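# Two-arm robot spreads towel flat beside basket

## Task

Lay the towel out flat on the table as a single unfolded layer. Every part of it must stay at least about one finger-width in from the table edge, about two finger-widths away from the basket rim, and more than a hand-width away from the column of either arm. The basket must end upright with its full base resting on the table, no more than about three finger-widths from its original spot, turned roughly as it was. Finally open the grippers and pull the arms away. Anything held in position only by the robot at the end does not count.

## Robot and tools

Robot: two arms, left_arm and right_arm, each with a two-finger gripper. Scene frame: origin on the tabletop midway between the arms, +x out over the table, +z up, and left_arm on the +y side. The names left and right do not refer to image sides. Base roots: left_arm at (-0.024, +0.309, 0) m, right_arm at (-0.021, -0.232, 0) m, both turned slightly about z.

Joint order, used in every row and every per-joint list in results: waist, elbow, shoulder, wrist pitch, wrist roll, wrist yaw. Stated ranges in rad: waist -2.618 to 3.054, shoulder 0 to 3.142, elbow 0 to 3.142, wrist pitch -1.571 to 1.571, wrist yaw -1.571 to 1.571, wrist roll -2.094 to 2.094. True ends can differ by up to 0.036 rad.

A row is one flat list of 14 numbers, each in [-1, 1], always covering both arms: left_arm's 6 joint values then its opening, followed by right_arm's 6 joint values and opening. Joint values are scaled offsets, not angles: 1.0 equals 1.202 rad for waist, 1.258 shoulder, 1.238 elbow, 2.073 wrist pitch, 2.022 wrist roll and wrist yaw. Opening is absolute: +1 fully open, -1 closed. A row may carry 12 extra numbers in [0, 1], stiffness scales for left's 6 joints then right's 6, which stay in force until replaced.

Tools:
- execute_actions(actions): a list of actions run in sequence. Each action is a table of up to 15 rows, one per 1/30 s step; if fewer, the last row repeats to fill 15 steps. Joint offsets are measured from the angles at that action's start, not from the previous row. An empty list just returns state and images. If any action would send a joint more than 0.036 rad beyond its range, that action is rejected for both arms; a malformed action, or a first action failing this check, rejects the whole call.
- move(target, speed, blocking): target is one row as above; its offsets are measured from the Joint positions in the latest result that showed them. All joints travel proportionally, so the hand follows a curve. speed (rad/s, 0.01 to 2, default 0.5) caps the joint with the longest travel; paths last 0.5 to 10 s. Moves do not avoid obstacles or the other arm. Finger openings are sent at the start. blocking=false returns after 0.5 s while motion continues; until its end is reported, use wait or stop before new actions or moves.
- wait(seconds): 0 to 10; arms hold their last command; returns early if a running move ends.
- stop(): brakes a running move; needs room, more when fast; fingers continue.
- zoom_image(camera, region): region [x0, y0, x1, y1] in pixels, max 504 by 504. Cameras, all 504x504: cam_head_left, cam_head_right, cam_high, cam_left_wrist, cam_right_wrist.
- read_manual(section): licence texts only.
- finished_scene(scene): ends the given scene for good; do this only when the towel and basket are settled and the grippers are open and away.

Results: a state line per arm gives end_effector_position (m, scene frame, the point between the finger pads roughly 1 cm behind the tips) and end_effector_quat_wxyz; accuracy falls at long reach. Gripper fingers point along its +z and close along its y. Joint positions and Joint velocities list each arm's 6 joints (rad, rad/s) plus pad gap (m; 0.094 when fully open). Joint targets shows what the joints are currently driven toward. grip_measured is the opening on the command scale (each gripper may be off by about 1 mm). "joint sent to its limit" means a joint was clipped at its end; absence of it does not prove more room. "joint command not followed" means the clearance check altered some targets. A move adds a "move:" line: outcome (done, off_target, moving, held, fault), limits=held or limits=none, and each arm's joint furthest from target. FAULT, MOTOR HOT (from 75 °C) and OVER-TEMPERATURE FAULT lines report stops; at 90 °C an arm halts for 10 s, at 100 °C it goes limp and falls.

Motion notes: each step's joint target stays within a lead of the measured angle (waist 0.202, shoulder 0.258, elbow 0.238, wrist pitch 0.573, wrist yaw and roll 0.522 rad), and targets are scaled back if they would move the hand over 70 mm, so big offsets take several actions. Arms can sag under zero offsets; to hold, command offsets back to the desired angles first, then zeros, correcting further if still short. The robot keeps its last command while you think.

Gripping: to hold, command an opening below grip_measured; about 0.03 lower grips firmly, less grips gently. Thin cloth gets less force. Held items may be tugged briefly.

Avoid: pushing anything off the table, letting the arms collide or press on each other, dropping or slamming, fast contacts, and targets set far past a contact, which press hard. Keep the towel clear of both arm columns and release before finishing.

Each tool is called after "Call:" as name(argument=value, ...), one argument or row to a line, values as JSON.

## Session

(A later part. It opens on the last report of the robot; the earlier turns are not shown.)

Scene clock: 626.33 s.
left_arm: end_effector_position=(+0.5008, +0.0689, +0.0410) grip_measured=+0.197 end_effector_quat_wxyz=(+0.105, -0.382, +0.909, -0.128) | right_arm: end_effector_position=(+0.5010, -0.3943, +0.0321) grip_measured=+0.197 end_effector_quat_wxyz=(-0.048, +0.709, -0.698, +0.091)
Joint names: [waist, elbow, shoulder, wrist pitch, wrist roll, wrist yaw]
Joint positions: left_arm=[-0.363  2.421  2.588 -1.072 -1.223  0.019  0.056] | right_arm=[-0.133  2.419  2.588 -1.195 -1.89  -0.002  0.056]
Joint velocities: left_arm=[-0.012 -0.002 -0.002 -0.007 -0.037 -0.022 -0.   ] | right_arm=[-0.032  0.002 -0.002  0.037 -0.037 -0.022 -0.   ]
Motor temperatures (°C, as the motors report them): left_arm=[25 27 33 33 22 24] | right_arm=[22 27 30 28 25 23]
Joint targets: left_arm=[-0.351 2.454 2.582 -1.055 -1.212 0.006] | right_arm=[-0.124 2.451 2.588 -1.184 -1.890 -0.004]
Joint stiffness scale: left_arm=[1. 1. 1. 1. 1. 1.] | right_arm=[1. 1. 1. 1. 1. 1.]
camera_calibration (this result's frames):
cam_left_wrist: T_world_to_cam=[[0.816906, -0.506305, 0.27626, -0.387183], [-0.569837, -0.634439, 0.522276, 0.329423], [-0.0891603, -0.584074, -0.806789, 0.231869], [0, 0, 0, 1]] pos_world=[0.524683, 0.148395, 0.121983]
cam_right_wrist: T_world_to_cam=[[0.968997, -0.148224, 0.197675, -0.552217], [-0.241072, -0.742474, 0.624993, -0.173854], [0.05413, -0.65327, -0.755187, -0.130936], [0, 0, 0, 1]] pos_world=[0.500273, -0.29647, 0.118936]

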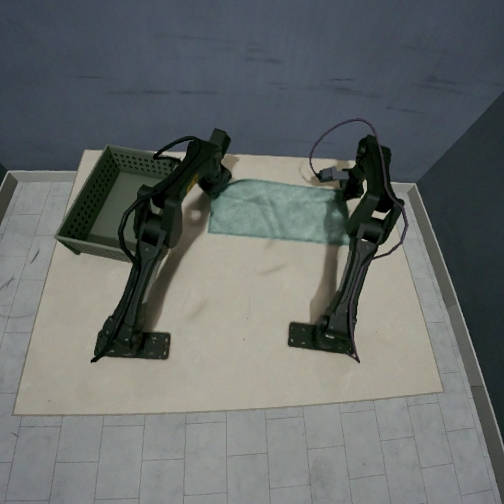

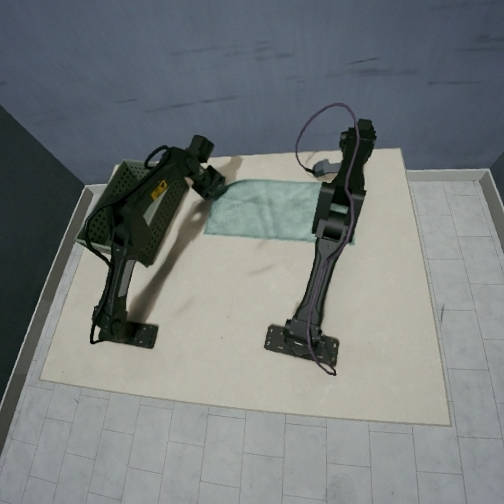

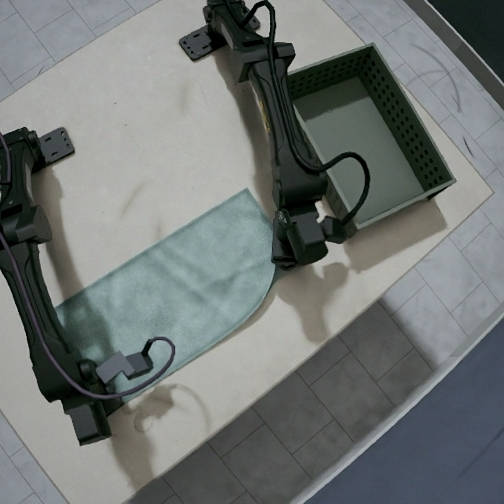

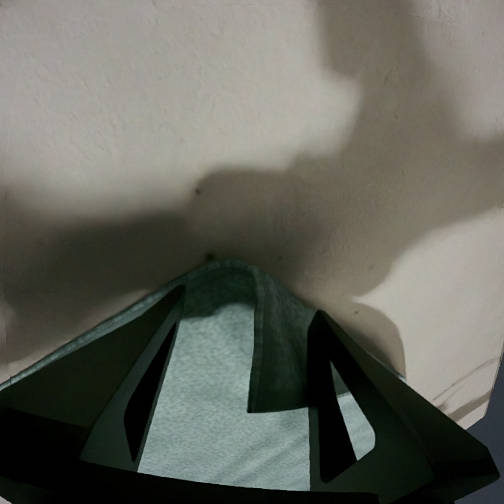

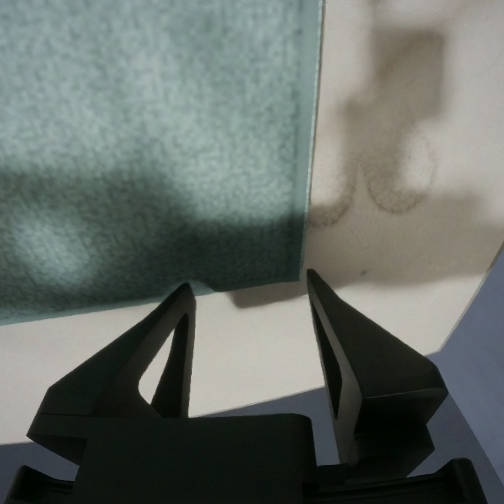

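Call:
move(
  target=[0.01,0.027,-0.13,0.008,0.006,-0.009,0.2, 0,-0.944,-0.98,-0.1,0,0,0.2],
  speed=0.8,
)

Scene clock: 633.47 s.
left_arm: end_effector_position=(+0.5061, +0.0675, +0.1158) grip_measured=+0.197 end_effector_quat_wxyz=(+0.152, -0.376, +0.897, -0.174) | right_arm: end_effector_position=(+0.2027, -0.3012, +0.1613) grip_measured=+0.197 end_effector_quat_wxyz=(-0.015, +0.712, -0.702, +0.029)
Joint names: [waist, elbow, shoulder, wrist pitch, wrist roll, wrist yaw]
Joint positions: left_arm=[-0.363  2.421  2.454 -1.072 -1.223  0.014  0.056] | right_arm=[-0.133  1.26   1.374 -1.392 -1.89   0.001  0.056]
Joint velocities: left_arm=[ 0.002 -0.002  0.012 -0.051  0.022  0.007 -0.   ] | right_arm=[ 0.017 -0.002 -0.012  0.037 -0.037 -0.007 -0.001]
Motor temperatures (°C, as the motors report them): left_arm=[25 27 34 33 22 24] | right_arm=[22 27 30 27 25 23]
Joint targets: left_arm=[-0.351 2.454 2.424 -1.055 -1.211 0.001] | right_arm=[-0.133 1.250 1.355 -1.402 -1.890 -0.002]
Joint stiffness scale: left_arm=[1. 1. 1. 1. 1. 1.] | right_arm=[1. 1. 1. 1. 1. 1.]
move: off_target (left_arm); limits=none; left_arm: farthest joint: the elbow, 0.033 radians from its target (0.033 radians at the start); right_arm: farthest joint: the shoulder, 0.019 radians from its target (1.233 radians at the start)
camera_calibration (this result's frames):
cam_left_wrist: T_world_to_cam=[[0.776038, -0.487508, 0.400125, -0.407828], [-0.630604, -0.610028, 0.479797, 0.32648], [0.0101828, -0.624661, -0.780829, 0.241327], [0, 0, 0, 1]] pos_world=[0.519912, 0.15109, 0.194974]
cam_right_wrist: T_world_to_cam=[[0.986379, -0.153702, 0.0585793, -0.257691], [-0.15648, -0.767081, 0.622174, -0.281505], [-0.0506942, -0.622866, -0.780684, 0.0781713], [0, 0, 0, 1]] pos_world=[0.214094, -0.206855, 0.251268]

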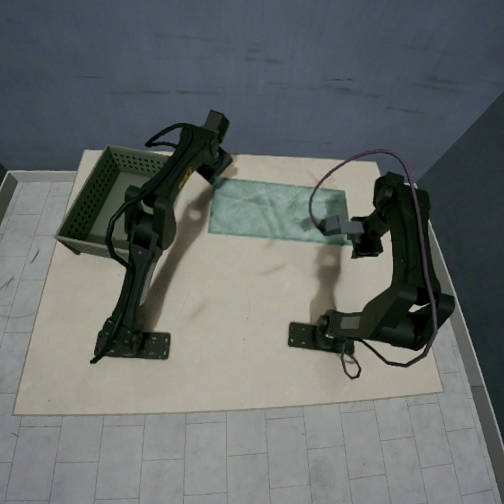

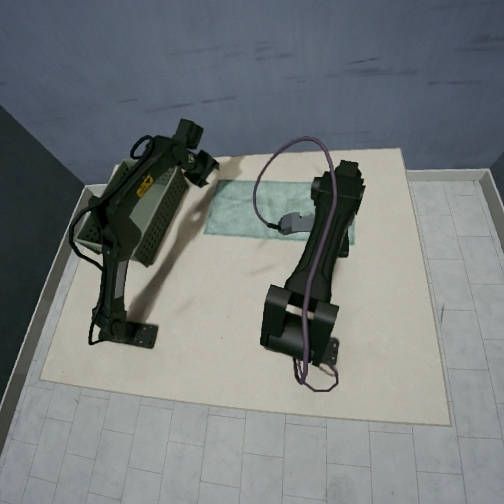

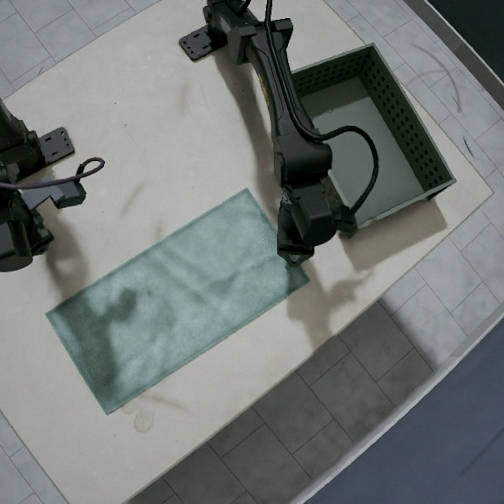

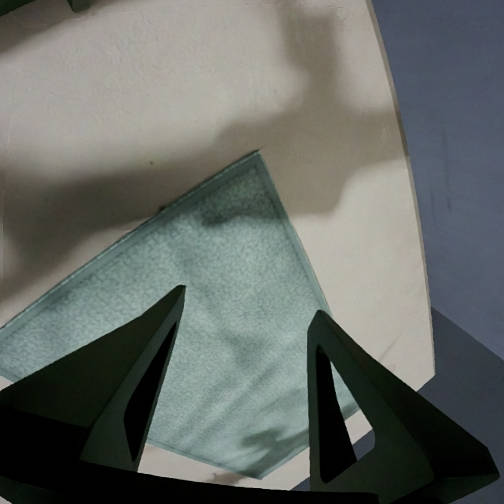

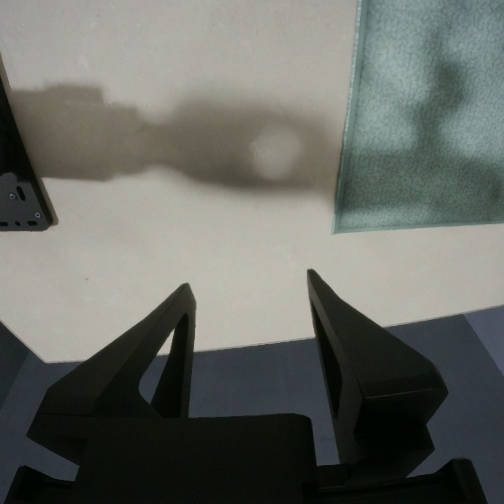

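Call:
move(
  target=[-0.36,-0.946,-0.957,-0.158,0,0,0.2, 0,0,-0.015,0,0,0,0.2],
  speed=0.8,
)

Scene clock: 641.37 s.
left_arm: end_effector_position=(+0.1270, +0.1358, +0.1847) grip_measured=+0.197 end_effector_quat_wxyz=(+0.039, -0.185, +0.979, -0.081) | right_arm: end_effector_position=(+0.2026, -0.3016, +0.1613) grip_measured=+0.197 end_effector_quat_wxyz=(-0.014, +0.712, -0.702, +0.030)
Joint names: [waist, elbow, shoulder, wrist pitch, wrist roll, wrist yaw]
Joint positions: left_arm=[-0.785  1.26   1.265 -1.387 -1.223  0.015  0.056] | right_arm=[-0.133  1.26   1.374 -1.392 -1.89   0.003  0.056]
Joint velocities: left_arm=[ 0.012  0.002  0.007  0.037 -0.007  0.022  0.   ] | right_arm=[ 0.012 -0.002 -0.002  0.007  0.051 -0.051 -0.001]
Motor temperatures (°C, as the motors report them): left_arm=[25 27 34 33 22 24] | right_arm=[21 27 28 27 25 23]
Joint targets: left_arm=[-0.796 1.250 1.250 -1.400 -1.223 0.014] | right_arm=[-0.133 1.260 1.355 -1.392 -1.890 0.001]
Joint stiffness scale: left_arm=[1. 1. 1. 1. 1. 1.] | right_arm=[1. 1. 1. 1. 1. 1.]
move: done; limits=none; left_arm: farthest joint: the shoulder, 0.015 radians from its target (1.204 radians at the start); right_arm: farthest joint: the shoulder, 0.019 radians from its target (0.019 radians at the start)
camera_calibration (this result's frames):
cam_left_wrist: T_world_to_cam=[[0.558347, -0.819833, 0.12697, 0.0153527], [-0.726313, -0.40911, 0.552358, 0.0675705], [-0.400897, -0.400627, -0.823881, 0.371412], [0, 0, 0, 1]] pos_world=[0.189403, 0.189028, 0.266726]
cam_right_wrist: T_world_to_cam=[[0.986396, -0.153721, 0.0582391, -0.257585], [-0.156167, -0.7657, 0.623951, -0.281757], [-0.051321, -0.624559, -0.77929, 0.0773151], [0, 0, 0, 1]] pos_world=[0.214047, -0.20705, 0.251055]

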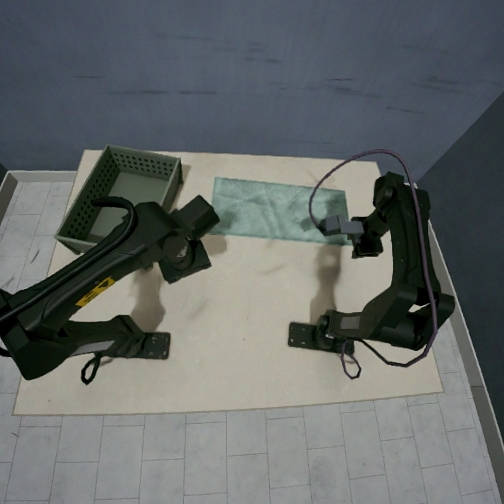

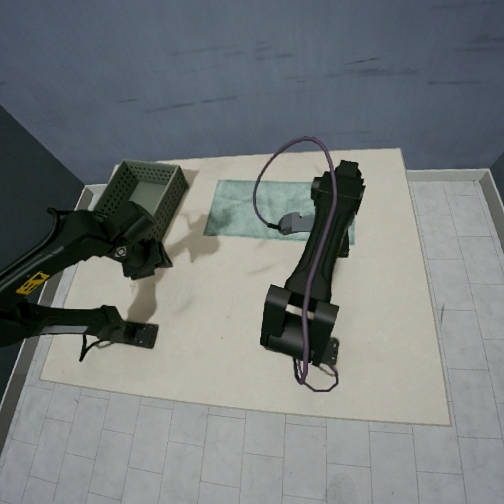

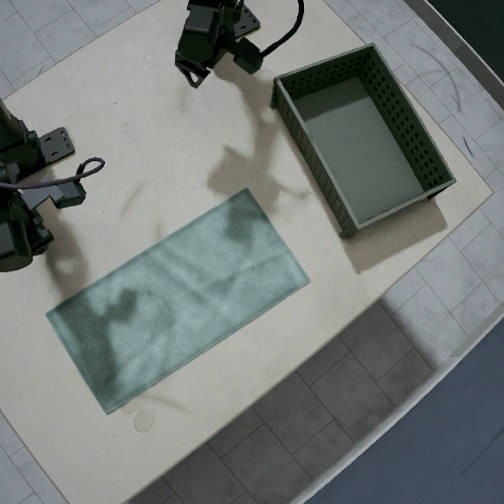

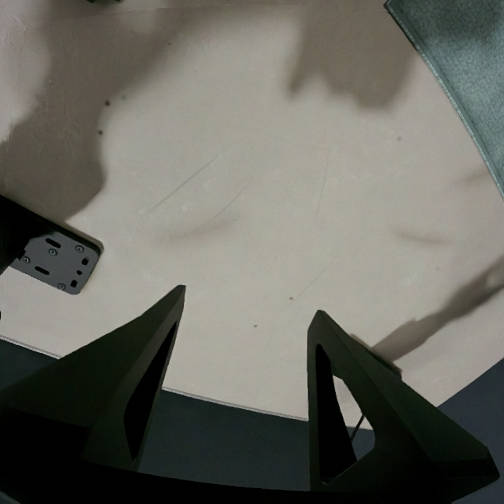

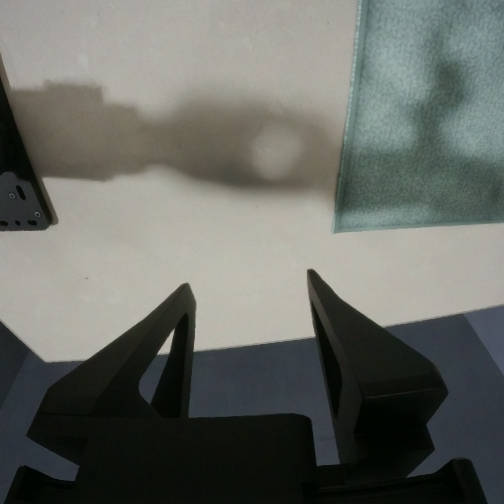

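Call:
zoom_image(
  camera="cam_high",
  region=[30, 170, 330, 430],
)

Region (30, 170, 330, 430) of cam_high's 504x504 image, scaled by 1.680, with more detail than that image has; it fills the top 437 rows of this view, and the rest is white.

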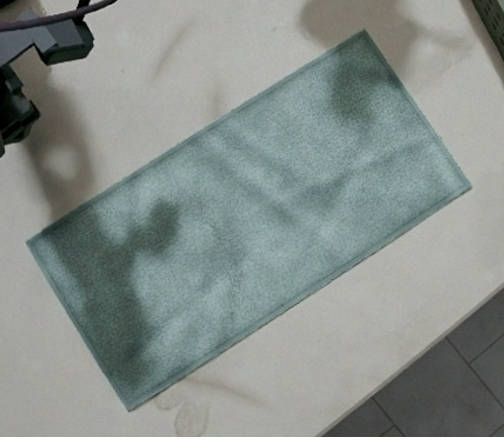

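The towel is flat, with hems visible on all four sides and clear of everything.

Call:
finished_scene(
  scene=1,
)

The scene is finished: the task was done.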